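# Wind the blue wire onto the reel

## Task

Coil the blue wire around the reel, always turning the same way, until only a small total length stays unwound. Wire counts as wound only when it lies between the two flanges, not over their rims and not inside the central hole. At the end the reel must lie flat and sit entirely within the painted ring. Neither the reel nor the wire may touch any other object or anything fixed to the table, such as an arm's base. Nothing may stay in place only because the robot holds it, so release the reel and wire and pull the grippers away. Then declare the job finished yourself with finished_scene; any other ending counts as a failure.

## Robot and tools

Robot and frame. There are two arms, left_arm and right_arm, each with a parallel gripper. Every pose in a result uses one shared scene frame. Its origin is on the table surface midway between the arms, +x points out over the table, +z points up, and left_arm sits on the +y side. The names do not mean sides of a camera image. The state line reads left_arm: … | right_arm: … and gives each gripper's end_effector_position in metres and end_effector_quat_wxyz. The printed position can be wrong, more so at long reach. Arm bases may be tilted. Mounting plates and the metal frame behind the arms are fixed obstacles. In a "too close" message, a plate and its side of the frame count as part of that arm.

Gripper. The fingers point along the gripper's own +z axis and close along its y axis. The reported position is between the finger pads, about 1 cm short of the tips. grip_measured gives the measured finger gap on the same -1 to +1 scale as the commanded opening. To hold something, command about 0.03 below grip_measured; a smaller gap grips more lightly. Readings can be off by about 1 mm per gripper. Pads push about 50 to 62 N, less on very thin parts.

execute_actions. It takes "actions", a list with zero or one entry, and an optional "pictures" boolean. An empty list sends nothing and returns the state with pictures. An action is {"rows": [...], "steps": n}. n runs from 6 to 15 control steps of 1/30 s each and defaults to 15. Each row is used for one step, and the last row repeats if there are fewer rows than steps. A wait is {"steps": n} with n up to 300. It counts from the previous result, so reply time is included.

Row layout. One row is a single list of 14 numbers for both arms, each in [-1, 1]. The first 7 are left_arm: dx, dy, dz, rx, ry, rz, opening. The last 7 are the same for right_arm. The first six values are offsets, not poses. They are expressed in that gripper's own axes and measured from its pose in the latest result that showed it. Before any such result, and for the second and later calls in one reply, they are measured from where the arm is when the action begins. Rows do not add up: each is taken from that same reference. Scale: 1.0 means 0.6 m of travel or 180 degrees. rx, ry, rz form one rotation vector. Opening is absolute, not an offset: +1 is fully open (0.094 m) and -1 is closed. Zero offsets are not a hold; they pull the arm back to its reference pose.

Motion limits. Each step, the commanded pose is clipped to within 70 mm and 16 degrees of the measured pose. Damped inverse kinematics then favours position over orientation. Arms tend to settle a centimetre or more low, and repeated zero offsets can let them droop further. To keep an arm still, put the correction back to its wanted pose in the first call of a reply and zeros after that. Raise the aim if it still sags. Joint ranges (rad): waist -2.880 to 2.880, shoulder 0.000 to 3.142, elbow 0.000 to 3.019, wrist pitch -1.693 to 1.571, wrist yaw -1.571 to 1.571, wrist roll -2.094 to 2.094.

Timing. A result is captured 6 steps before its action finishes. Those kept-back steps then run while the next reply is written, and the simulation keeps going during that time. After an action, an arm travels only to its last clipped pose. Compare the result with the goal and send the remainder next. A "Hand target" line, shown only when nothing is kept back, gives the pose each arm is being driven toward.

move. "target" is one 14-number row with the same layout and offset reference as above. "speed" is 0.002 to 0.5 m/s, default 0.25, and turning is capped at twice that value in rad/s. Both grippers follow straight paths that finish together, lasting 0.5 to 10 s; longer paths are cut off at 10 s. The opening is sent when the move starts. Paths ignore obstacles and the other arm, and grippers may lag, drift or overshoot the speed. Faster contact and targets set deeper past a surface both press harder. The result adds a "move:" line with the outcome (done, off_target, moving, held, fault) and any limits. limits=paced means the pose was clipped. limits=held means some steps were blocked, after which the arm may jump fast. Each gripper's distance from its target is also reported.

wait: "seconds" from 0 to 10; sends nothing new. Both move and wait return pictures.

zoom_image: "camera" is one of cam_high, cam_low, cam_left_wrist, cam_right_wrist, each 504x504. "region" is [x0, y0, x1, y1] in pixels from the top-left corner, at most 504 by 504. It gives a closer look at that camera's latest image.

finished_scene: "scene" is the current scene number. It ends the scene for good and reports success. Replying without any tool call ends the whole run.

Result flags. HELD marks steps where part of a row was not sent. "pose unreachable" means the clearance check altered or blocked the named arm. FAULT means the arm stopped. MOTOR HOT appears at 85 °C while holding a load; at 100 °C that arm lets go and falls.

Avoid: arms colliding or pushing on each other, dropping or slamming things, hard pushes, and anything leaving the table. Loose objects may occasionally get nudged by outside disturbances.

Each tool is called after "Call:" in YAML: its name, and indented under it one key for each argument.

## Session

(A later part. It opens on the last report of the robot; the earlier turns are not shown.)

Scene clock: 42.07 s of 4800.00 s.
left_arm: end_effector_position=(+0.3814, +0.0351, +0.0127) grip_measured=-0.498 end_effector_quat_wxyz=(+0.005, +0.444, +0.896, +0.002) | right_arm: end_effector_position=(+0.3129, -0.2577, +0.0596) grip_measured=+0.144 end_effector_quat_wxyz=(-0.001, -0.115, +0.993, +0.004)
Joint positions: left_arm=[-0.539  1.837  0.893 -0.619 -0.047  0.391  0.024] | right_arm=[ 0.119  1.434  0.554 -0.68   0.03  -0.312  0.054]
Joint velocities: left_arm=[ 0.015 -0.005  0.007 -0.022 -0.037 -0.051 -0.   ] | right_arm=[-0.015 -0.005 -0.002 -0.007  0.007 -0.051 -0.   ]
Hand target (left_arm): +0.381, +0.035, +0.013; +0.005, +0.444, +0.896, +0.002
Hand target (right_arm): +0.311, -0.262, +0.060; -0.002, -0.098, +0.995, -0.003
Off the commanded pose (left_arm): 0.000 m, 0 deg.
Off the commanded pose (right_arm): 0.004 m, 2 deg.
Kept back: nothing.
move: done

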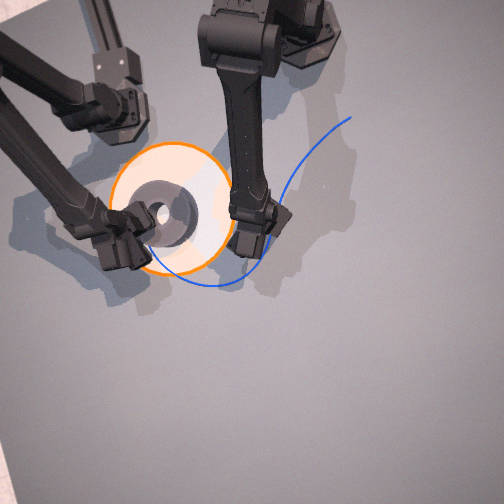

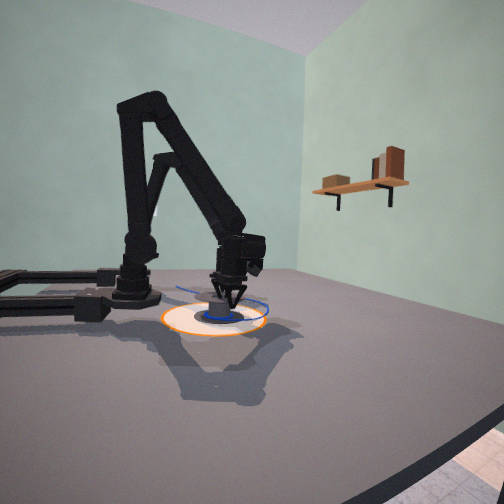

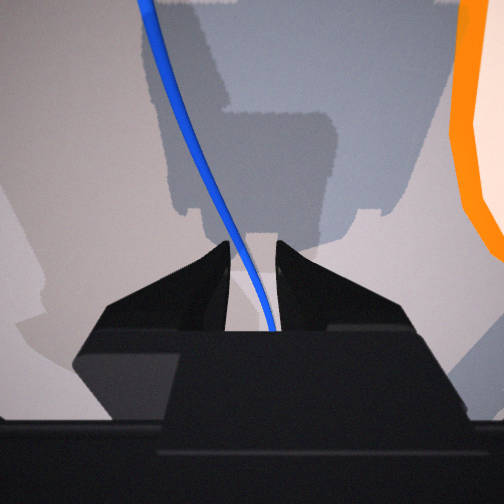

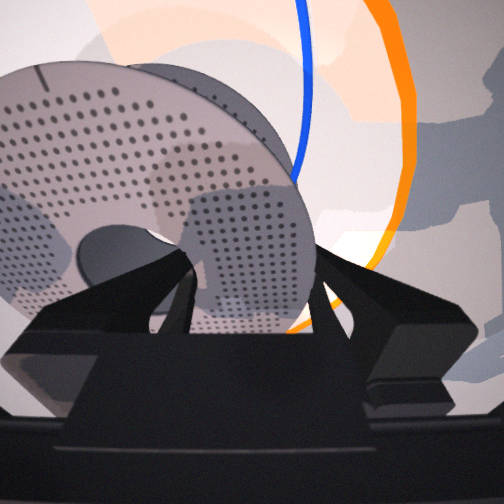

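Call:
move:
  target: [0.402,0.0218,-0.125,0,0,-0.893,0.0, 0,0,0.01,0,0,0,0.11]
  speed: 0.5

Scene clock: 47.77 s of 4800.00 s.
left_arm: end_effector_position=(+0.2516, +0.2342, +0.0873) grip_measured=-0.002 end_effector_quat_wxyz=(-0.007, +0.802, -0.597, +0.008) | right_arm: end_effector_position=(+0.3148, -0.2575, +0.0596) grip_measured=+0.144 end_effector_quat_wxyz=(+0.003, -0.117, +0.993, +0.004)
Joint positions: left_arm=[-0.063  1.174  0.431 -0.79  -0.04  -1.916  0.047] | right_arm=[ 0.119  1.434  0.554 -0.672  0.029 -0.316  0.054]
Joint velocities: left_arm=[-0.015 -0.005 -0.007 -0.017  0.007 -0.037  0.001] | right_arm=[-0.005 -0.005 -0.007  0.002 -0.022  0.037 -0.   ]
Hand target (left_arm): +0.247, +0.237, +0.087; -0.005, +0.809, -0.588, +0.004
Hand target (right_arm): +0.313, -0.258, +0.054; -0.001, -0.115, +0.993, +0.004
Off the commanded pose (left_arm): 0.007 m, 1 deg.
Off the commanded pose (right_arm): 0.006 m, 1 deg.
Kept back: nothing.
move: done

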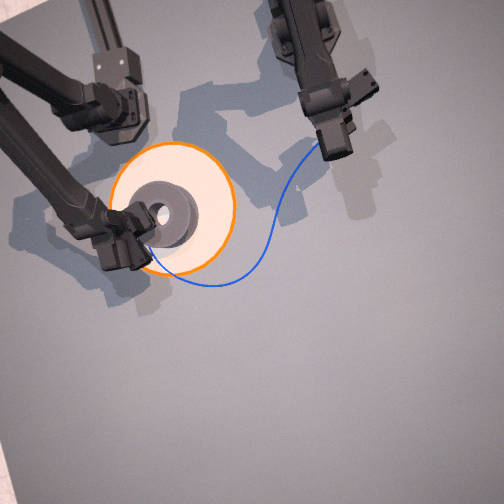

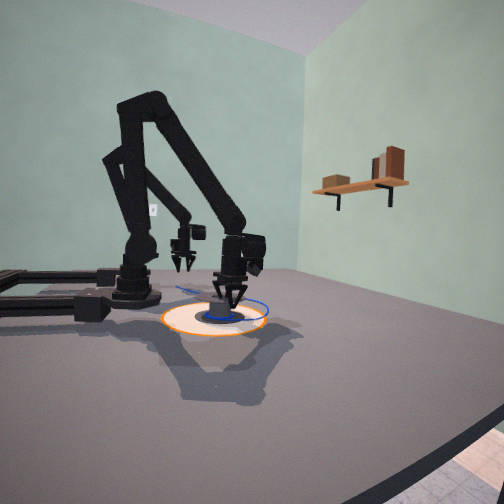

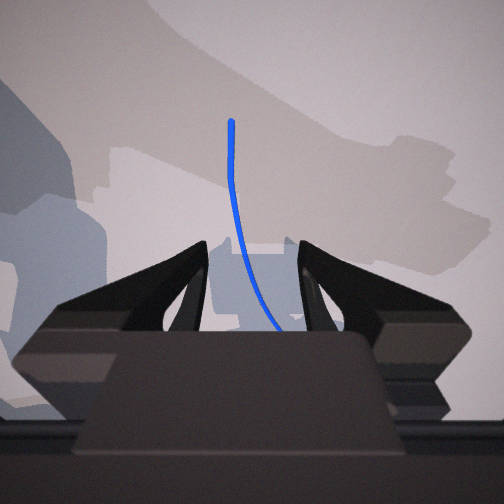

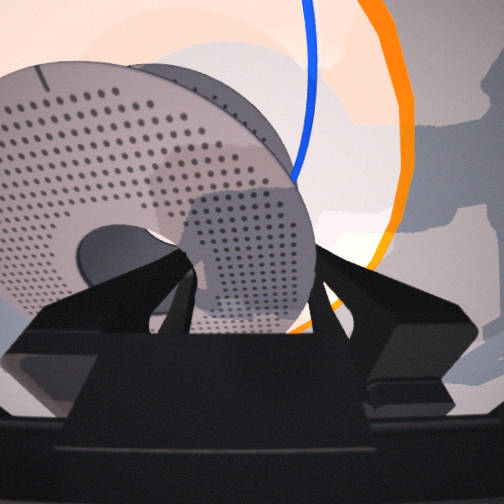

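Call:
move:
  target: [-0.05,0.025,0.133,-0.0066,-0.0014,0,-0.2, 0,0,0.01,0,0,0,0.11]
  speed: 0.12

Scene clock: 49.40 s of 4800.00 s.
left_arm: end_effector_position=(+0.2307, +0.2573, +0.0102) grip_measured=-0.199 end_effector_quat_wxyz=(+0.001, +0.803, -0.596, -0.003) | right_arm: end_effector_position=(+0.3166, -0.2574, +0.0596) grip_measured=+0.144 end_effector_quat_wxyz=(+0.006, -0.118, +0.993, +0.004)
Joint positions: left_arm=[ 0.057  1.439  0.32  -0.435 -0.038 -1.799  0.038] | right_arm=[ 0.119  1.434  0.554 -0.665  0.027 -0.32   0.054]
Joint velocities: left_arm=[-0.005  0.005  0.002 -0.012 -0.037 -0.051 -0.001] | right_arm=[-0.005  0.005  0.002  0.002 -0.037 -0.022 -0.001]
Hand target (left_arm): +0.230, +0.259, +0.007; -0.000, +0.803, -0.597, -0.001
Hand target (right_arm): +0.315, -0.258, +0.054; +0.003, -0.116, +0.993, +0.004
Off the commanded pose (left_arm): 0.003 m, 0 deg.
Off the commanded pose (right_arm): 0.006 m, 0 deg.
Kept back: nothing.
move: done

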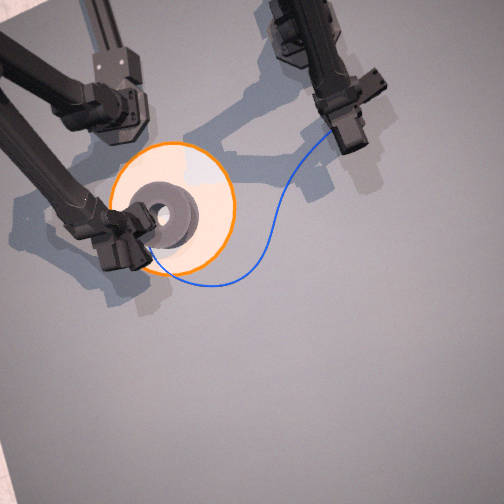

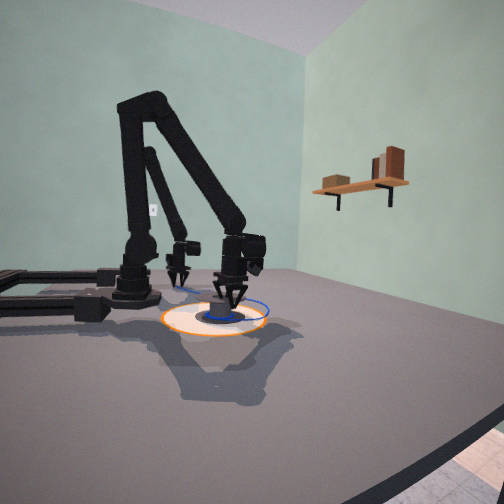

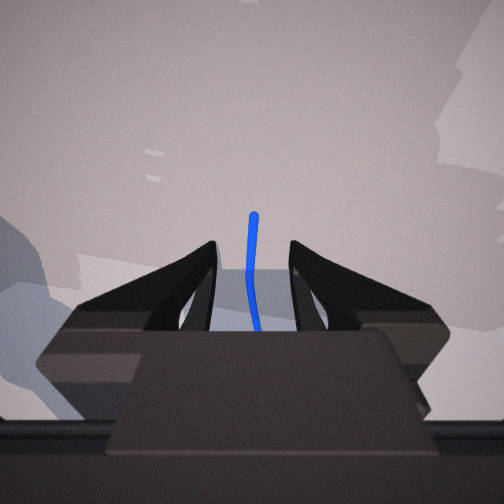

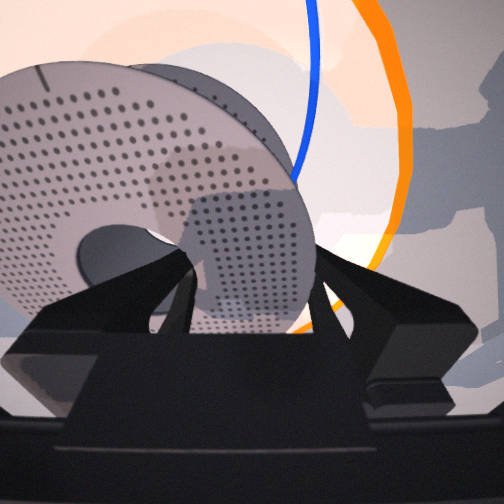

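Call:
execute_actions:
  actions:
    - {"rows": [[0,0,0.004,0,0,0,-0.4, 0,0,0,0,0,0,0.11],[0,0,0.004,0,0,0,-0.55, 0,0,0,0,0,0,0.11],[0,0,0.004,0,0,0,-0.7, 0,0,0,0,0,0,0.11],[0,0,0.004,0,0,0,-0.78, 0,0,0,0,0,0,0.11],[0,0,0.004,0,0,0,-0.82, 0,0,0,0,0,0,0.11],[0,0,0.004,0,0,0,-0.85, 0,0,0,0,0,0,0.11],[0,0,0.004,0,0,0,-0.87, 0,0,0,0,0,0,0.11],[0,0,0.004,0,0,0,-0.89, 0,0,0,0,0,0,0.11],[0,0,0.004,0,0,0,-0.91, 0,0,0,0,0,0,0.11],[0,0,0.004,0,0,0,-0.93, 0,0,0,0,0,0,0.11]], "steps": 12}

Call:
execute_actions:
  actions:
    - {"steps": 12}
  pictures: true

Scene clock: 51.50 s of 4800.00 s.
left_arm: end_effector_position=(+0.2319, +0.2576, +0.0102) grip_measured=-0.831 end_effector_quat_wxyz=(-0.001, +0.803, -0.597, -0.001) | right_arm: end_effector_position=(+0.3166, -0.2573, +0.0596) grip_measured=+0.144 end_effector_quat_wxyz=(+0.006, -0.119, +0.993, +0.005)
Joint positions: left_arm=[ 0.057  1.439  0.32  -0.431 -0.038 -1.797  0.008] | right_arm=[ 0.119  1.434  0.554 -0.665  0.027 -0.321  0.054]
Joint velocities: left_arm=[-0.015 -0.015 -0.012 -0.002  0.022  0.007 -0.035] | right_arm=[-0.015 -0.005  0.002 -0.007  0.022  0.007 -0.001]
Steps of this call (steps 1 to 57: nothing new was sent; steps 58 to 63: the first 6 steps of this action). Readings (end_effector_position):
58: left_arm (+0.2311, +0.2575, +0.0102) | right_arm (+0.3166, -0.2573, +0.0596)
59: left_arm (+0.2317, +0.2575, +0.0102) | right_arm (+0.3166, -0.2573, +0.0596)
61: left_arm (+0.2319, +0.2576, +0.0102) | right_arm (+0.3166, -0.2573, +0.0596)
63: the state above

Scene clock: 51.90 s of 4800.00 s.
left_arm: end_effector_position=(+0.2319, +0.2576, +0.0102) grip_measured=-0.925 end_effector_quat_wxyz=(-0.001, +0.803, -0.597, -0.001) | right_arm: end_effector_position=(+0.3166, -0.2573, +0.0596) grip_measured=+0.144 end_effector_quat_wxyz=(+0.006, -0.119, +0.993, +0.005)
Joint positions: left_arm=[ 0.057  1.439  0.32  -0.431 -0.038 -1.797  0.004] | right_arm=[ 0.119  1.434  0.554 -0.665  0.027 -0.321  0.054]
Joint velocities: left_arm=[-0.015  0.005  0.007  0.002  0.037 -0.037 -0.   ] | right_arm=[-0.005 -0.005 -0.012 -0.012 -0.022  0.037  0.   ]
Hand target (left_arm): +0.231, +0.257, +0.008; +0.001, +0.803, -0.596, -0.003
Hand target (right_arm): +0.317, -0.257, +0.060; +0.006, -0.118, +0.993, +0.005
Off the commanded pose (left_arm): 0.003 m, 0 deg.
Off the commanded pose (right_arm): 0.000 m, 0 deg.
Kept back: nothing.
Steps of this call (steps 1 to 6: the last 6 steps of your previous action; steps 7 to 12: nothing new was sent). Readings (end_effector_position):
1: left_arm (+0.2319, +0.2576, +0.0102) | right_arm (+0.3166, -0.2573, +0.0596)
2: left_arm (+0.2319, +0.2576, +0.0102) | right_arm (+0.3166, -0.2573, +0.0596)
4: left_arm (+0.2319, +0.2576, +0.0102) | right_arm (+0.3166, -0.2573, +0.0596)
8: left_arm (+0.2319, +0.2576, +0.0102) | right_arm (+0.3166, -0.2573, +0.0596)
12: the state above

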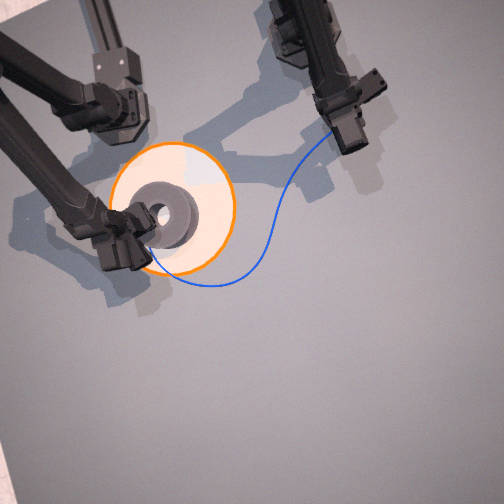

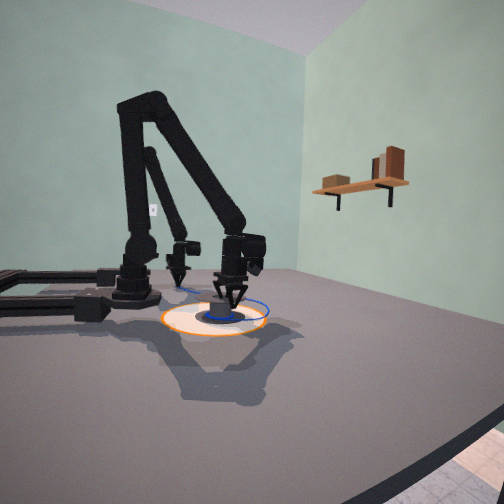

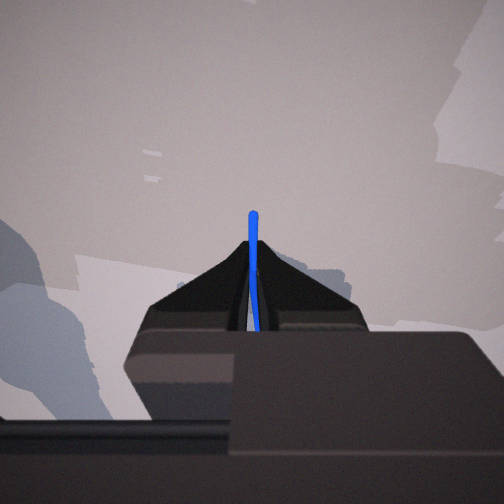

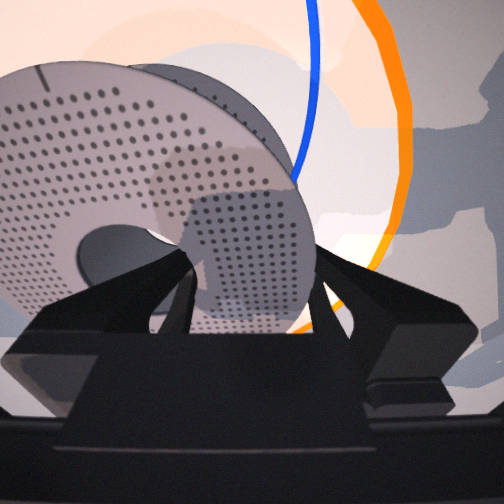

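Call:
execute_actions:
  actions:
    - {"rows": [[0,0,0,0,0,0,-0.95, 0,0,0,0,0,0,0.11],[0,0,0,0,0,0,-0.965, 0,0,0,0,0,0,0.11],[0,0,0,0,0,0,-0.965, 0,0,0,0,0,0,0.11],[0,0,0,0,0,0,-0.965, 0,0,0,0,0,0,0.11],[0,-0.004,-0.01,0,0,0,-0.965, 0,0,0,0,0,0,0.11],[0,-0.008,-0.02,0,0,0,-0.965, 0,0,0,0,0,0,0.11],[0,-0.012,-0.03,0,0,0,-0.965, 0,0,0,0,0,0,0.11],[0,-0.016,-0.04,0,0,0,-0.965, 0,0,0,0,0,0,0.11],[0,-0.02,-0.05,0,0,0,-0.965, 0,0,0,0,0,0,0.11],[0,-0.024,-0.06,0,0,0,-0.965, 0,0,0,0,0,0,0.11]], "steps": 15}

Call:
execute_actions:
  actions:
    - {"steps": 10}
  pictures: true

Scene clock: 53.30 s of 4800.00 s.
left_arm: end_effector_position=(+0.2217, +0.2571, +0.0175) grip_measured=-0.952 end_effector_quat_wxyz=(+0.011, +0.802, -0.597, -0.016) | right_arm: end_effector_position=(+0.3166, -0.2573, +0.0596) grip_measured=+0.144 end_effector_quat_wxyz=(+0.006, -0.119, +0.993, +0.005)
Joint positions: left_arm=[ 0.057  1.402  0.322 -0.507 -0.038 -1.797  0.002] | right_arm=[ 0.119  1.434  0.554 -0.665  0.027 -0.321  0.054]
Joint velocities: left_arm=[-0.024 -0.474  0.066 -0.725  0.007  0.022  0.   ] | right_arm=[-0.005 -0.005  0.002  0.017  0.037  0.051 -0.   ]
Steps of this call (steps 1 to 33: nothing new was sent; steps 34 to 42: the first 9 steps of this action). Readings (end_effector_position):
34: left_arm (+0.2319, +0.2576, +0.0102) | right_arm (+0.3166, -0.2573, +0.0596)
35: left_arm (+0.2319, +0.2576, +0.0102) | right_arm (+0.3166, -0.2573, +0.0596)
37: left_arm (+0.2319, +0.2576, +0.0102) | right_arm (+0.3166, -0.2573, +0.0596)
41: left_arm (+0.2236, +0.2571, +0.0145) | right_arm (+0.3166, -0.2573, +0.0596)
42: the state above

Scene clock: 53.63 s of 4800.00 s.
left_arm: end_effector_position=(+0.2331, +0.2586, +0.0390) grip_measured=-0.952 end_effector_quat_wxyz=(+0.005, +0.802, -0.597, -0.008) | right_arm: end_effector_position=(+0.3166, -0.2573, +0.0596) grip_measured=+0.144 end_effector_quat_wxyz=(+0.006, -0.119, +0.993, +0.005)
Joint positions: left_arm=[ 0.057  1.321  0.355 -0.602 -0.038 -1.797  0.002] | right_arm=[ 0.119  1.434  0.554 -0.665  0.027 -0.321  0.054]
Joint velocities: left_arm=[-0.015 -0.015 -0.012 -0.056  0.007 -0.007  0.   ] | right_arm=[ 0.005 -0.015 -0.012 -0.012  0.022  0.037 -0.   ]
Hand target (left_arm): +0.246, +0.261, +0.046; -0.001, +0.803, -0.597, -0.001
Hand target (right_arm): +0.317, -0.257, +0.060; +0.006, -0.119, +0.993, +0.005
Off the commanded pose (left_arm): 0.015 m, 1 deg.
Off the commanded pose (right_arm): 0.000 m, 0 deg.
Kept back: nothing.
Steps of this call (steps 1 to 6: the last 6 steps of your previous action; steps 7 to 10: nothing new was sent). Readings (end_effector_position):
1: left_arm (+0.2208, +0.2572, +0.0213) | right_arm (+0.3166, -0.2573, +0.0596)
2: left_arm (+0.2214, +0.2574, +0.0253) | right_arm (+0.3166, -0.2573, +0.0596)
4: left_arm (+0.2265, +0.2580, +0.0326) | right_arm (+0.3166, -0.2573, +0.0596)
8: left_arm (+0.2335, +0.2587, +0.0389) | right_arm (+0.3166, -0.2573, +0.0596)
10: the state above

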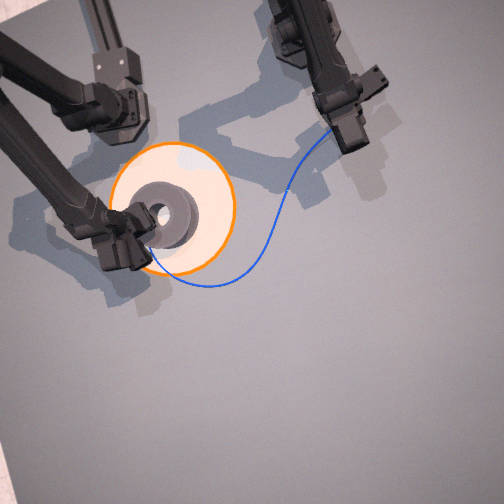

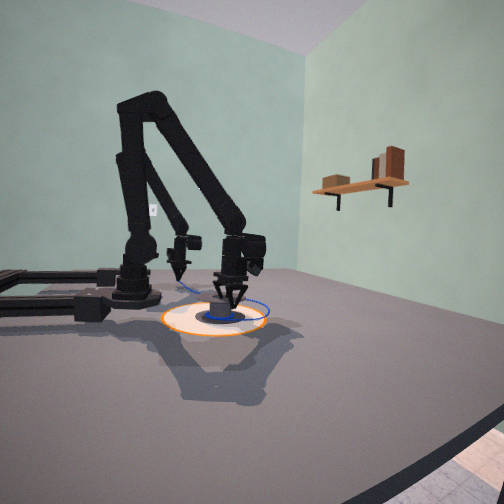

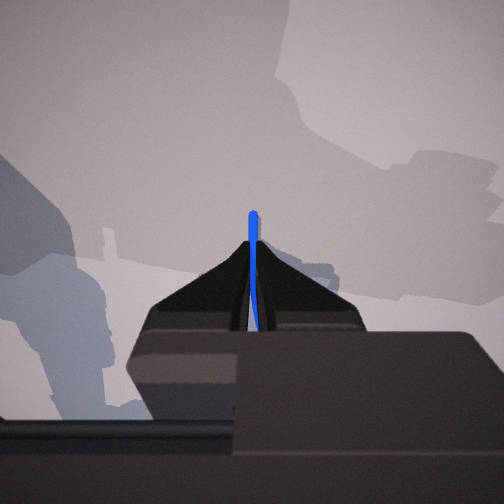

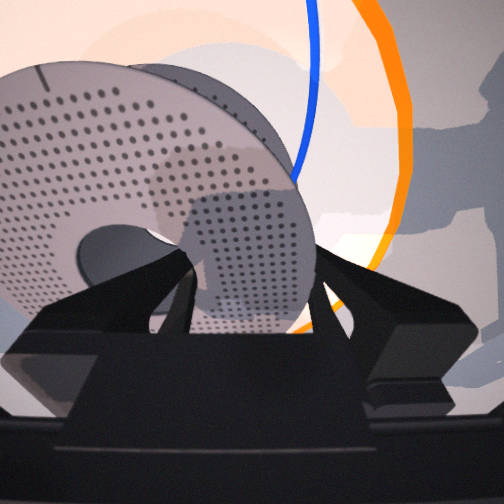

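Call:
move:
  target: [-0.0117,-0.51,-0.05,0.0056,0.002,0.193,-0.965, 0.078,0.135,0.009,0,0,0.667,0.11]
  speed: 0.5

Scene clock: 57.03 s of 4800.00 s.
left_arm: end_effector_position=(+0.5113, +0.3426, +0.0595) grip_measured=-0.952 end_effector_quat_wxyz=(-0.007, -0.586, +0.810, +0.003) | right_arm: end_effector_position=(+0.2625, -0.1847, +0.0592) grip_measured=+0.144 end_effector_quat_wxyz=(-0.001, +0.795, +0.607, +0.017)
Joint positions: left_arm=[ 0.19   1.878  1.192 -0.873 -0.031 -1.054  0.002] | right_arm=[ 0.409  1.304  0.412 -0.644  0.025  2.044  0.054]
Joint velocities: left_arm=[ 0.005  0.005  0.012 -0.007  0.007  0.022  0.   ] | right_arm=[-0.005  0.005  0.007  0.017 -0.007 -0.007 -0.   ]
Hand target (left_arm): +0.524, +0.352, +0.063; -0.001, -0.587, +0.809, -0.001
Hand target (right_arm): +0.252, -0.186, +0.055; -0.004, +0.801, +0.599, +0.008
Off the commanded pose (left_arm): 0.018 m, 1 deg.
Off the commanded pose (right_arm): 0.013 m, 2 deg.
Kept back: nothing.
move: off_target (left_arm, right_arm)

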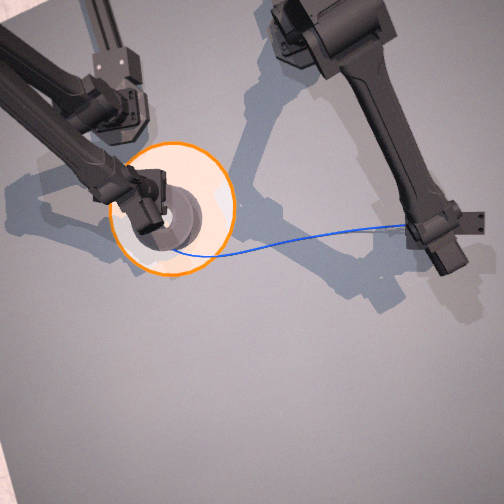

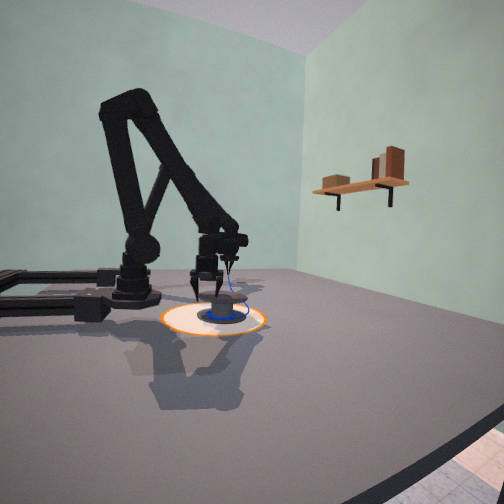

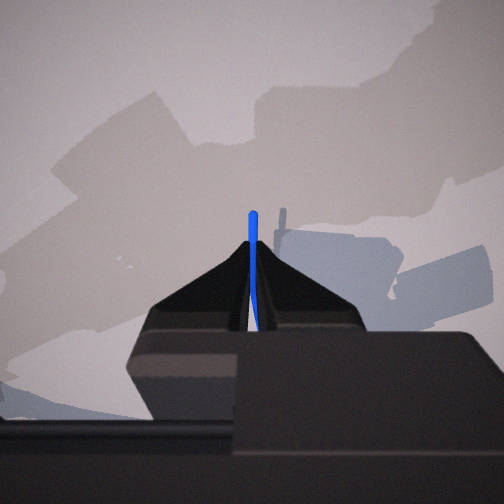

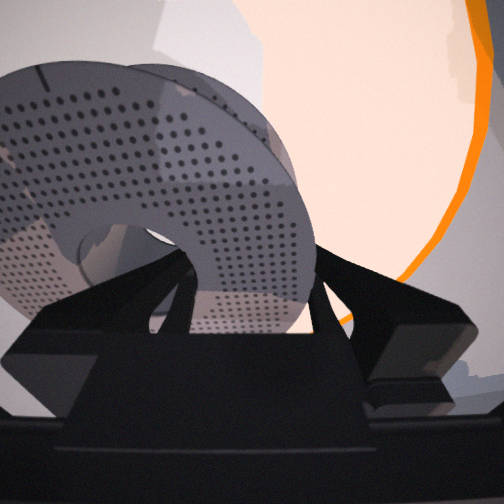

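Call:
zoom_image:
  camera: "cam_low"
  region: [170, 260, 280, 340]

Region (170, 260, 280, 340) of cam_low's 504x504 image, scaled by 4.582, with more detail than that image has; it fills the top 367 rows of this view, and the rest is white.

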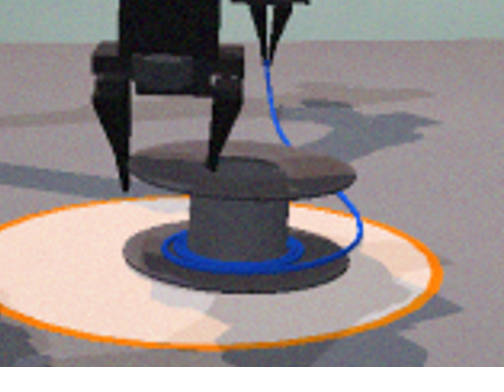

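Call:
execute_actions:
  actions:
    - {"rows": [[0,0,0,0,0,0,-0.965, 0,0,0,0,0,0,0.3],[0,0,0,0,0,0,-0.965, 0,0,0,0,0,0,0.6],[0,0,0,0,0,0,-0.965, 0,0.003,-0.008,0,0,0,0.9],[0,0,0,0,0,0,-0.965, 0,0.006,-0.016,0,0,0,0.9],[0,0,0,0,0,0,-0.965, 0,0.009,-0.025,0,0,0,0.9],[0,0,0,0,0,0,-0.965, 0,0.012,-0.034,0,0,0,0.9],[0,0,0,0,0,0,-0.965, 0,0.015,-0.043,0,0,0,0.9],[0,0,0,0,0,0,-0.965, 0,0.018,-0.052,0,0,0,0.9],[0,0,0,0,0,0,-0.965, 0,0.02,-0.06,0,0,0,0.9],[0,0,0,0,0,0,-0.965, 0,0.02,-0.065,0,0,0,0.9]], "steps": 14}

Call:
execute_actions:
  actions:
    - {"rows": [[0,0,0,0,0,0,-0.965, -0.008,0.005,-0.01,0,0,-0.03,0.9],[0,0,0,0,0,0,-0.965, -0.016,0.01,-0.01,0,0,-0.06,0.9],[0,0,0,0,0,0,-0.965, -0.024,0.015,-0.01,0,0,-0.1,0.9],[0,0,0,0,0,0,-0.965, -0.032,0.02,-0.01,0,0,-0.3,0.9],[0,0,0,0,0,0,-0.965, -0.04,0.025,-0.01,0,0,-0.4,0.9],[0,0,0,0,0,0,-0.965, -0.048,0.03,-0.01,0,0,-0.4,0.9],[0,0,0,0,0,0,-0.965, -0.056,0.034,-0.01,0,0,-0.4,0.9],[0,0,0,0,0,0,-0.965, -0.062,0.038,-0.01,0,0,-0.4,0.9]], "steps": 15}

Call:
execute_actions:
  actions:
    - {"rows": [[0,0,0,0,0,0,-0.965, 0,0,0,0,0,-0.4,0.9]], "steps": 15}

Call:
execute_actions:
  actions:
    - {"rows": [[0,0,0,0,0,0,-0.965, 0,0,0,0,0,-0.4,0.9]], "steps": 15}

Call:
execute_actions:
  actions:
    - {"rows": [[0,0,0,0,0,0,-0.965, 0,0,0,0,0,-0.4,0.9]], "steps": 15}
  pictures: true

Scene clock: 60.47 s of 4800.00 s.
left_arm: end_effector_position=(+0.5113, +0.3426, +0.0595) grip_measured=-0.952 end_effector_quat_wxyz=(-0.007, -0.586, +0.811, +0.003) | right_arm: end_effector_position=(+0.2507, -0.1881, +0.0665) grip_measured=+0.898 end_effector_quat_wxyz=(-0.009, +0.795, +0.607, -0.001)
Joint positions: left_arm=[ 0.19   1.878  1.192 -0.873 -0.031 -1.053  0.002] | right_arm=[ 0.406  1.27   0.415 -0.721  0.025  2.042  0.089]
Joint velocities: left_arm=[ 0.005  0.005 -0.012 -0.012 -0.007  0.007  0.   ] | right_arm=[-0.054 -0.337  0.056 -0.584 -0.051  0.022 -0.001]
Steps of this call (steps 1 to 90: nothing new was sent; then 0.17 s passed at rest; steps 91 to 98: the first 8 steps of this action). Readings (end_effector_position):
91: left_arm (+0.5113, +0.3426, +0.0595) | right_arm (+0.2625, -0.1847, +0.0592)
92: left_arm (+0.5113, +0.3426, +0.0595) | right_arm (+0.2625, -0.1847, +0.0592)
94: left_arm (+0.5113, +0.3426, +0.0595) | right_arm (+0.2607, -0.1851, +0.0595)
98: the state above

Scene clock: 60.97 s of 4800.00 s.
left_arm: end_effector_position=(+0.5113, +0.3426, +0.0595) grip_measured=-0.952 end_effector_quat_wxyz=(-0.007, -0.586, +0.811, +0.003) | right_arm: end_effector_position=(+0.2584, -0.2276, +0.0876) grip_measured=+0.898 end_effector_quat_wxyz=(+0.020, +0.690, +0.724, -0.020)
Joint positions: left_arm=[ 0.19   1.878  1.192 -0.873 -0.031 -1.053  0.002] | right_arm=[ 0.286  1.199  0.443 -0.809  0.096  1.607  0.089]
Joint velocities: left_arm=[ 0.015 -0.005 -0.027 -0.012  0.037  0.007  0.001] | right_arm=[-0.444  0.005  0.007 -0.002  0.11  -1.443 -0.   ]
Off your previous action's commanded pose (left_arm): 0.000 m, 0 deg at its last step (step 6 of this call).
Off your previous action's commanded pose (right_arm): 0.022 m, 2 deg at its last step (step 6 of this call).
Steps of this call (steps 1 to 6: the last 6 steps of your previous action; steps 7 to 15: the first 9 steps of this action, its rows measured from where the robot was after step 6). Readings (end_effector_position):
6: left_arm (+0.5113, +0.3426, +0.0595) | right_arm (+0.2555, -0.1897, +0.0860)
7: left_arm (+0.5113, +0.3426, +0.0595) | right_arm (+0.2560, -0.1900, +0.0872)
8: left_arm (+0.5113, +0.3426, +0.0595) | right_arm (+0.2561, -0.1916, +0.0880)
10: left_arm (+0.5113, +0.3426, +0.0595) | right_arm (+0.2561, -0.2003, +0.0881)
14: left_arm (+0.5113, +0.3426, +0.0595) | right_arm (+0.2583, -0.2229, +0.0877)
15: the state above

Scene clock: 61.47 s of 4800.00 s.
left_arm: end_effector_position=(+0.5113, +0.3426, +0.0595) grip_measured=-0.952 end_effector_quat_wxyz=(-0.007, -0.586, +0.811, +0.003) | right_arm: end_effector_position=(+0.2590, -0.2337, +0.0881) grip_measured=+0.898 end_effector_quat_wxyz=(+0.021, +0.402, +0.914, -0.043)
Joint positions: left_arm=[ 0.19   1.878  1.192 -0.873 -0.031 -1.053  0.002] | right_arm=[ 0.288  1.199  0.443 -0.809  0.135  0.916  0.089]
Joint velocities: left_arm=[-0.015 -0.015  0.017 -0.012 -0.007  0.037  0.001] | right_arm=[ 0.044 -0.005 -0.002  0.002  0.081 -1.311  0.   ]
Off your previous action's commanded pose (left_arm): 0.000 m, 0 deg at its last step (step 6 of this call).
Off your previous action's commanded pose (right_arm): 0.010 m, 39 deg at its last step (step 6 of this call); orientation clipped at that step.
Steps of this call (steps 1 to 6: the last 6 steps of your previous action; steps 7 to 15: the first 9 steps of this action, its rows measured from where the robot was after step 6). Readings (end_effector_position):
6: left_arm (+0.5113, +0.3426, +0.0595) | right_arm (+0.2585, -0.2326, +0.0874)
7: left_arm (+0.5113, +0.3426, +0.0595) | right_arm (+0.2585, -0.2335, +0.0875)
8: left_arm (+0.5113, +0.3426, +0.0595) | right_arm (+0.2586, -0.2343, +0.0876)
10: left_arm (+0.5113, +0.3426, +0.0595) | right_arm (+0.2588, -0.2348, +0.0878)
14: left_arm (+0.5113, +0.3426, +0.0595) | right_arm (+0.2590, -0.2338, +0.0881)
15: the state above

Scene clock: 61.97 s of 4800.00 s.
left_arm: end_effector_position=(+0.5113, +0.3426, +0.0595) grip_measured=-0.952 end_effector_quat_wxyz=(-0.007, -0.586, +0.811, +0.003) | right_arm: end_effector_position=(+0.2598, -0.2344, +0.0892) grip_measured=+0.899 end_effector_quat_wxyz=(+0.011, +0.065, +0.996, -0.066)
Joint positions: left_arm=[ 0.19   1.878  1.192 -0.873 -0.031 -1.053  0.002] | right_arm=[ 0.315  1.199  0.443 -0.809  0.175  0.243  0.089]
Joint velocities: left_arm=[-0.005  0.005 -0.007 -0.012  0.007  0.007 -0.   ] | right_arm=[ 0.034  0.005 -0.002  0.012  0.095 -1.136 -0.001]
Off your previous action's commanded pose (left_arm): 0.000 m, 0 deg at its last step (step 6 of this call).
Off your previous action's commanded pose (right_arm): 0.001 m, 32 deg at its last step (step 6 of this call); orientation clipped at that step.
Steps of this call (steps 1 to 6: the last 6 steps of your previous action; steps 7 to 15: the first 9 steps of this action, its rows measured from where the robot was after step 6). Readings (end_effector_position):
6: left_arm (+0.5113, +0.3426, +0.0595) | right_arm (+0.2591, -0.2334, +0.0882)
7: left_arm (+0.5113, +0.3426, +0.0595) | right_arm (+0.2592, -0.2343, +0.0883)
8: left_arm (+0.5113, +0.3426, +0.0595) | right_arm (+0.2593, -0.2350, +0.0885)
10: left_arm (+0.5113, +0.3426, +0.0595) | right_arm (+0.2595, -0.2355, +0.0887)
14: left_arm (+0.5113, +0.3426, +0.0595) | right_arm (+0.2598, -0.2345, +0.0891)
15: the state above

Scene clock: 62.47 s of 4800.00 s.
left_arm: end_effector_position=(+0.5113, +0.3426, +0.0595) grip_measured=-0.952 end_effector_quat_wxyz=(-0.007, -0.586, +0.811, +0.003) | right_arm: end_effector_position=(+0.2607, -0.2350, +0.0904) grip_measured=+0.899 end_effector_quat_wxyz=(-0.013, -0.279, +0.956, -0.085)
Joint positions: left_arm=[ 0.19   1.878  1.192 -0.873 -0.031 -1.053  0.002] | right_arm=[ 0.34   1.199  0.443 -0.809  0.213 -0.429  0.089]
Joint velocities: left_arm=[ 0.005 -0.015 -0.002  0.012 -0.022 -0.066 -0.   ] | right_arm=[ 0.034  0.015 -0.007 -0.002 -0.051 -1.311 -0.001]
Off your previous action's commanded pose (left_arm): 0.000 m, 0 deg at its last step (step 6 of this call).
Off your previous action's commanded pose (right_arm): 0.001 m, 32 deg at its last step (step 6 of this call); orientation clipped at that step.
Steps of this call (steps 1 to 6: the last 6 steps of your previous action; steps 7 to 15: the first 9 steps of this action, its rows measured from where the robot was after step 6). Readings (end_effector_position):
6: left_arm (+0.5113, +0.3426, +0.0595) | right_arm (+0.2598, -0.2341, +0.0892)
7: left_arm (+0.5113, +0.3426, +0.0595) | right_arm (+0.2600, -0.2350, +0.0894)
8: left_arm (+0.5113, +0.3426, +0.0595) | right_arm (+0.2601, -0.2358, +0.0896)
10: left_arm (+0.5113, +0.3426, +0.0595) | right_arm (+0.2604, -0.2361, +0.0899)
14: left_arm (+0.5113, +0.3426, +0.0595) | right_arm (+0.2607, -0.2352, +0.0903)
15: the state above

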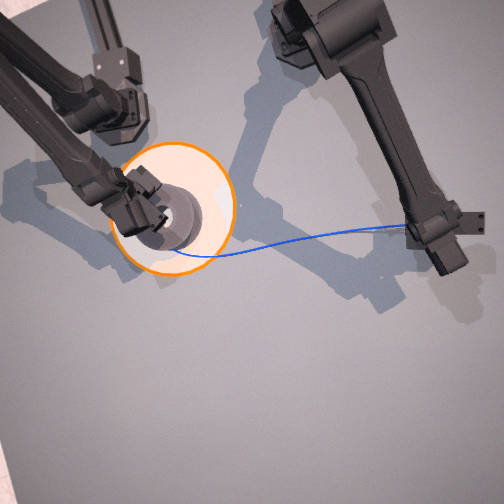

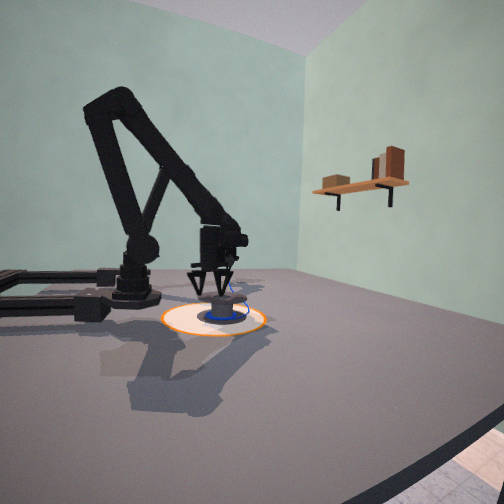

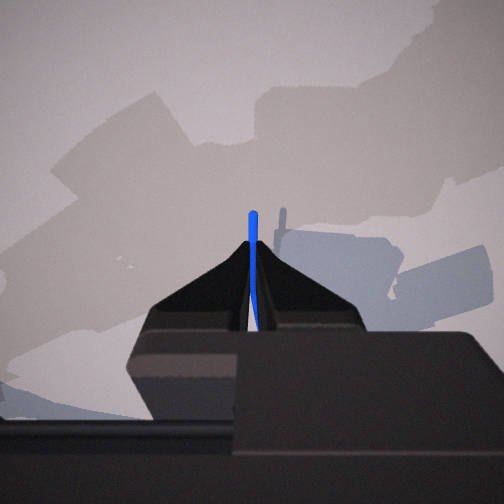

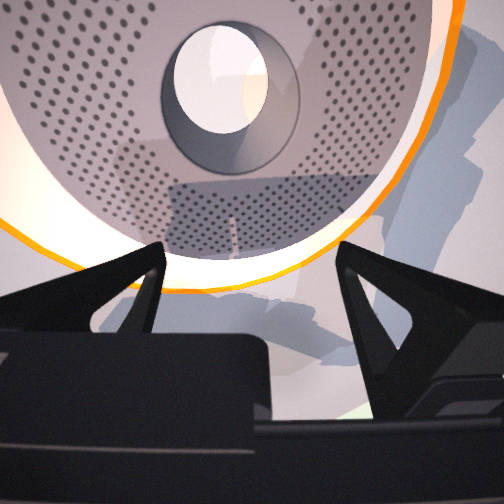

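Call:
move:
  target: [0,0,0.03,0,0,0,-0.965, -0.0287,0.0013,-0.0075,-0.0229,-0.0558,-0.4735,0.9]
  speed: 0.5

Scene clock: 65.10 s of 4800.00 s.
left_arm: end_effector_position=(+0.5140, +0.3429, +0.0520) grip_measured=-0.952 end_effector_quat_wxyz=(-0.001, -0.586, +0.810, +0.000) | right_arm: end_effector_position=(+0.2561, -0.2246, +0.0843) grip_measured=+0.899 end_effector_quat_wxyz=(+0.007, +0.857, -0.515, -0.006)
Joint positions: left_arm=[ 0.19   1.891  1.188 -0.844 -0.031 -1.053  0.002] | right_arm=[ 0.26   1.214  0.443 -0.809  0.045 -1.999  0.089]
Joint velocities: left_arm=[-0.005  0.005  0.002 -0.002  0.095  0.022  0.   ] | right_arm=[-0.005 -0.005 -0.007 -0.017 -0.007 -0.022 -0.   ]
Hand target (left_arm): +0.511, +0.343, +0.042; -0.007, -0.586, +0.811, +0.003
Hand target (right_arm): +0.275, -0.225, +0.094; -0.000, +0.857, -0.515, +0.002
Off your previous action's commanded pose (left_arm): 0.000 m, 0 deg at its last step (step 6 of this call).
Off your previous action's commanded pose (right_arm): 0.002 m, 32 deg at its last step (step 6 of this call); orientation clipped at that step.
Off the commanded pose (left_arm): 0.011 m, 1 deg.
Off the commanded pose (right_arm): 0.021 m, 1 deg.
Kept back: nothing.
move: off_target (left_arm, right_arm)

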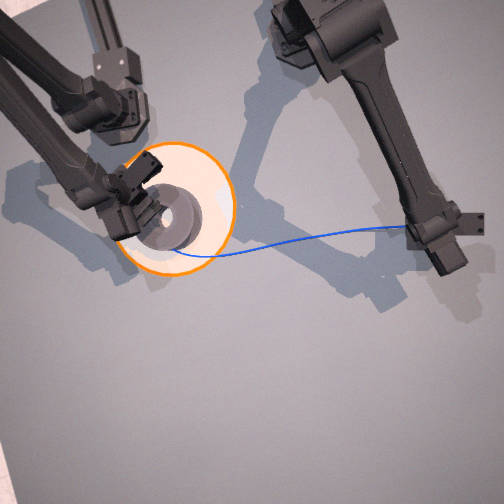

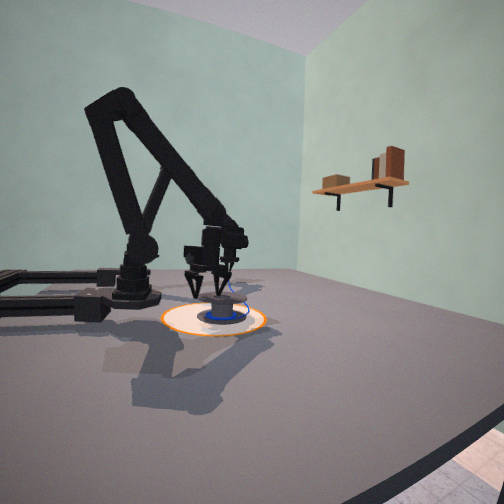

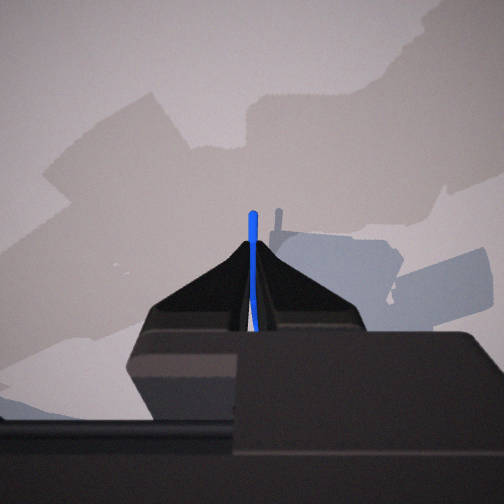

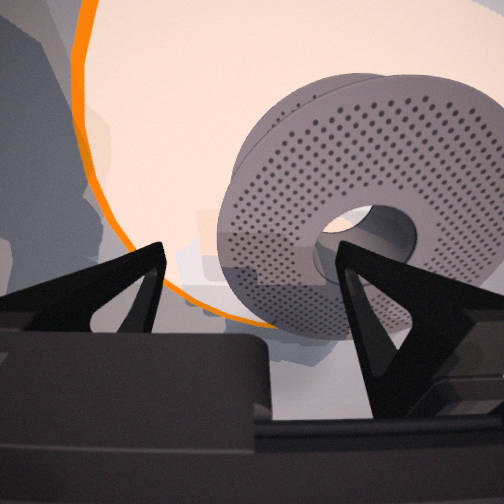

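Call:
move:
  target: [0,0,0,0,0,0,-0.965, 0.006,-0.018,0.05,0.004,0.002,0,0.9]
  speed: 0.08

Call:
execute_actions:
  actions:
    - {"rows": [[0,0,0,0,0,0,-0.965, 0,0,0,0,0,0,0.65],[0,0,0,0,0,0,-0.965, 0,0,0,0,0,0,0.45],[0,0,0,0,0,0,-0.965, 0,0,0,0,0,0,0.35],[0,0,0,0,0,0,-0.965, 0,0,0,0,0,0,0.28],[0,0,0,0,0,0,-0.965, 0,0,0,0,0,0,0.23],[0,0,0,0,0,0,-0.965, 0,0,0,0,0,0,0.19],[0,0,0,0,0,0,-0.965, 0,0,0,0,0,0,0.16],[0,0,0,0,0,0,-0.965, 0,0,0,0,0,0,0.14],[0,0,0,0,0,0,-0.965, 0,0,0,0,0,0,0.11]], "steps": 15}

Scene clock: 66.23 s of 4800.00 s.
left_arm: end_effector_position=(+0.5140, +0.3429, +0.0520) grip_measured=-0.952 end_effector_quat_wxyz=(-0.001, -0.586, +0.810, +0.000) | right_arm: end_effector_position=(+0.2698, -0.2227, +0.0571) grip_measured=+0.899 end_effector_quat_wxyz=(+0.001, +0.857, -0.515, +0.002)
Joint positions: left_arm=[ 0.19   1.891  1.188 -0.844 -0.031 -1.053  0.002] | right_arm=[ 0.26   1.331  0.434 -0.661  0.045 -2.002  0.089]
Joint velocities: left_arm=[-0.015 -0.005 -0.002  0.012 -0.051  0.007 -0.001] | right_arm=[-0.005  0.005 -0.002 -0.002 -0.051 -0.066 -0.   ]
Hand target (left_arm): +0.514, +0.343, +0.052; -0.001, -0.586, +0.810, +0.000
Hand target (right_arm): +0.267, -0.223, +0.053; +0.004, +0.857, -0.515, -0.001
Off the commanded pose (left_arm): 0.000 m, 0 deg.
Off the commanded pose (right_arm): 0.004 m, 0 deg.
Kept back: nothing.
move: done

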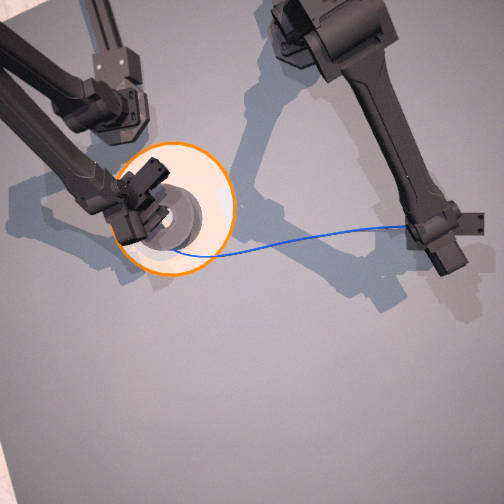

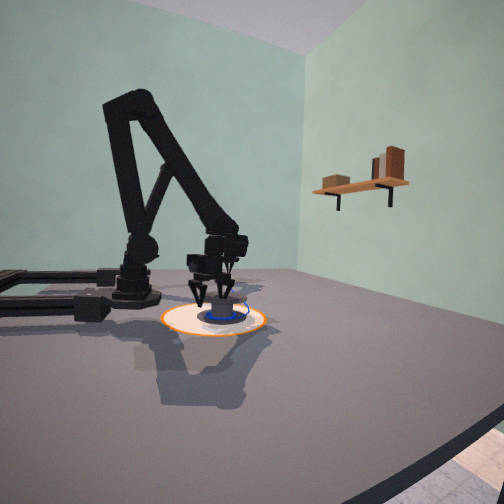

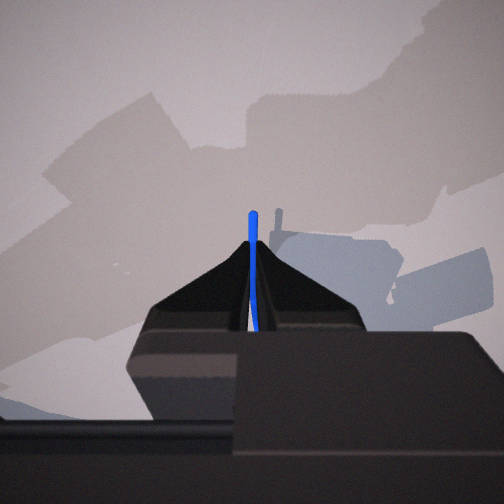

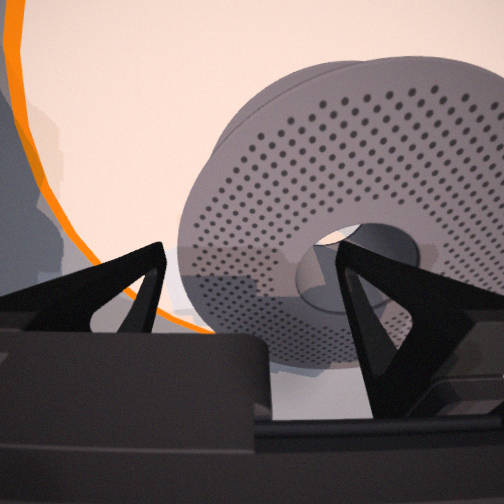

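Scene clock: 66.53 s of 4800.00 s.
left_arm: end_effector_position=(+0.5140, +0.3429, +0.0520) grip_measured=-0.952 end_effector_quat_wxyz=(-0.001, -0.586, +0.810, +0.000) | right_arm: end_effector_position=(+0.2698, -0.2228, +0.0571) grip_measured=+0.153 end_effector_quat_wxyz=(+0.001, +0.857, -0.515, +0.002)
Joint positions: left_arm=[ 0.19   1.891  1.188 -0.844 -0.031 -1.053  0.002] | right_arm=[ 0.26   1.331  0.434 -0.661  0.045 -2.002  0.054]
Joint velocities: left_arm=[ 0.005 -0.005 -0.007  0.007  0.007 -0.007 -0.001] | right_arm=[-0.005 -0.005  0.012 -0.007 -0.037  0.037 -0.001]
Steps of this call (steps 1 to 9: the first 9 steps of this action). Readings (end_effector_position):
1: left_arm (+0.5140, +0.3429, +0.0520) | right_arm (+0.2698, -0.2227, +0.0571)
2: left_arm (+0.5140, +0.3429, +0.0520) | right_arm (+0.2698, -0.2227, +0.0571)
4: left_arm (+0.5140, +0.3429, +0.0520) | right_arm (+0.2698, -0.2228, +0.0571)
8: left_arm (+0.5140, +0.3429, +0.0520) | right_arm (+0.2698, -0.2228, +0.0571)
9: the state above

Call:
move:
  target: [0.09,0,0.02,0,0,0,-0.965, -0.0809,-0.1295,-0.01,0,0,0.644,0.11]
  speed: 0.5

Scene clock: 69.77 s of 4800.00 s.
left_arm: end_effector_position=(+0.4911, +0.2927, +0.0312) grip_measured=-0.952 end_effector_quat_wxyz=(-0.017, -0.584, +0.812, +0.007) | right_arm: end_effector_position=(+0.3037, -0.1431, +0.0579) grip_measured=+0.153 end_effector_quat_wxyz=(-0.003, -0.030, +1.000, +0.007)
Joint positions: left_arm=[ 0.097  1.891  1.106 -0.799 -0.029 -1.142  0.002] | right_arm=[ 0.522  1.467  0.564 -0.67   0.026  0.261  0.054]
Joint velocities: left_arm=[ 0.005 -0.005  0.002 -0.017 -0.051  0.022  0.   ] | right_arm=[-0.005 -0.005 -0.012  0.002  0.051  0.051 -0.001]
Hand target (left_arm): +0.497, +0.292, +0.040; -0.002, -0.586, +0.810, +0.000
Hand target (right_arm): +0.316, -0.142, +0.061; -0.000, -0.019, +1.000, -0.000
Off your previous action's commanded pose (left_arm): 0.000 m, 0 deg at its last step (step 6 of this call).
Off your previous action's commanded pose (right_arm): 0.000 m, 0 deg at its last step (step 6 of this call).
Off the commanded pose (left_arm): 0.011 m, 2 deg.
Off the commanded pose (right_arm): 0.013 m, 2 deg.
Kept back: nothing.
move: off_target (left_arm, right_arm)

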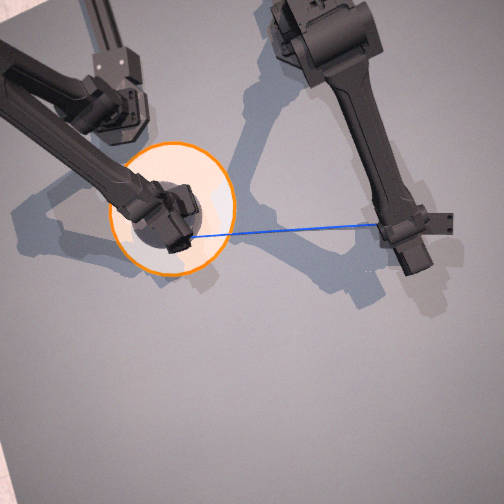

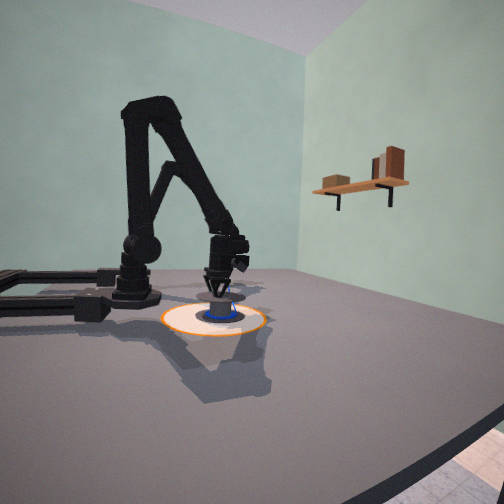

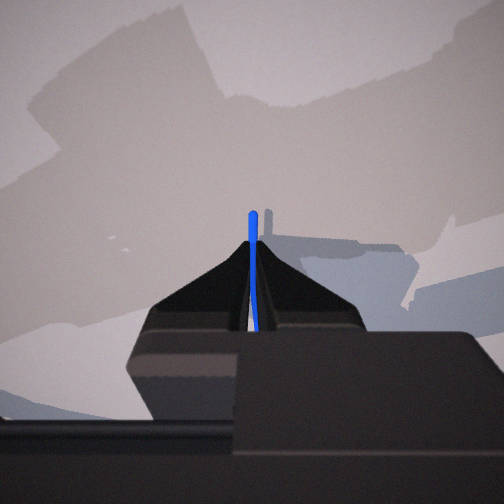

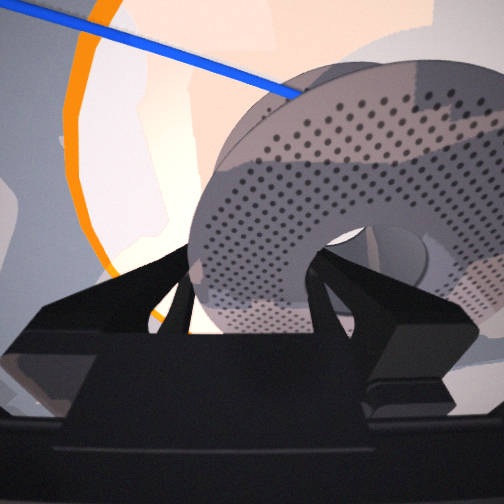

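Call:
zoom_image:
  camera: "cam_low"
  region: [180, 270, 260, 335]

Region (180, 270, 260, 335) of cam_low's 504x504 image, scaled by 6.300, with more detail than that image has; it fills the top 410 rows of this view, and the rest is white.

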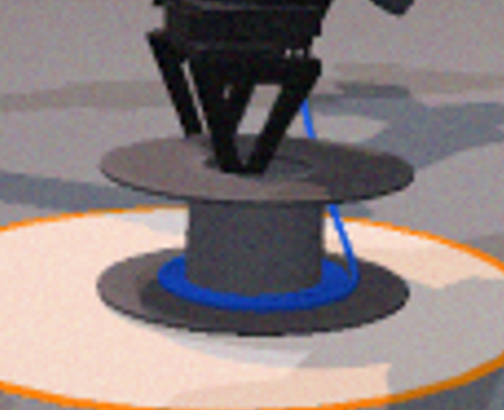

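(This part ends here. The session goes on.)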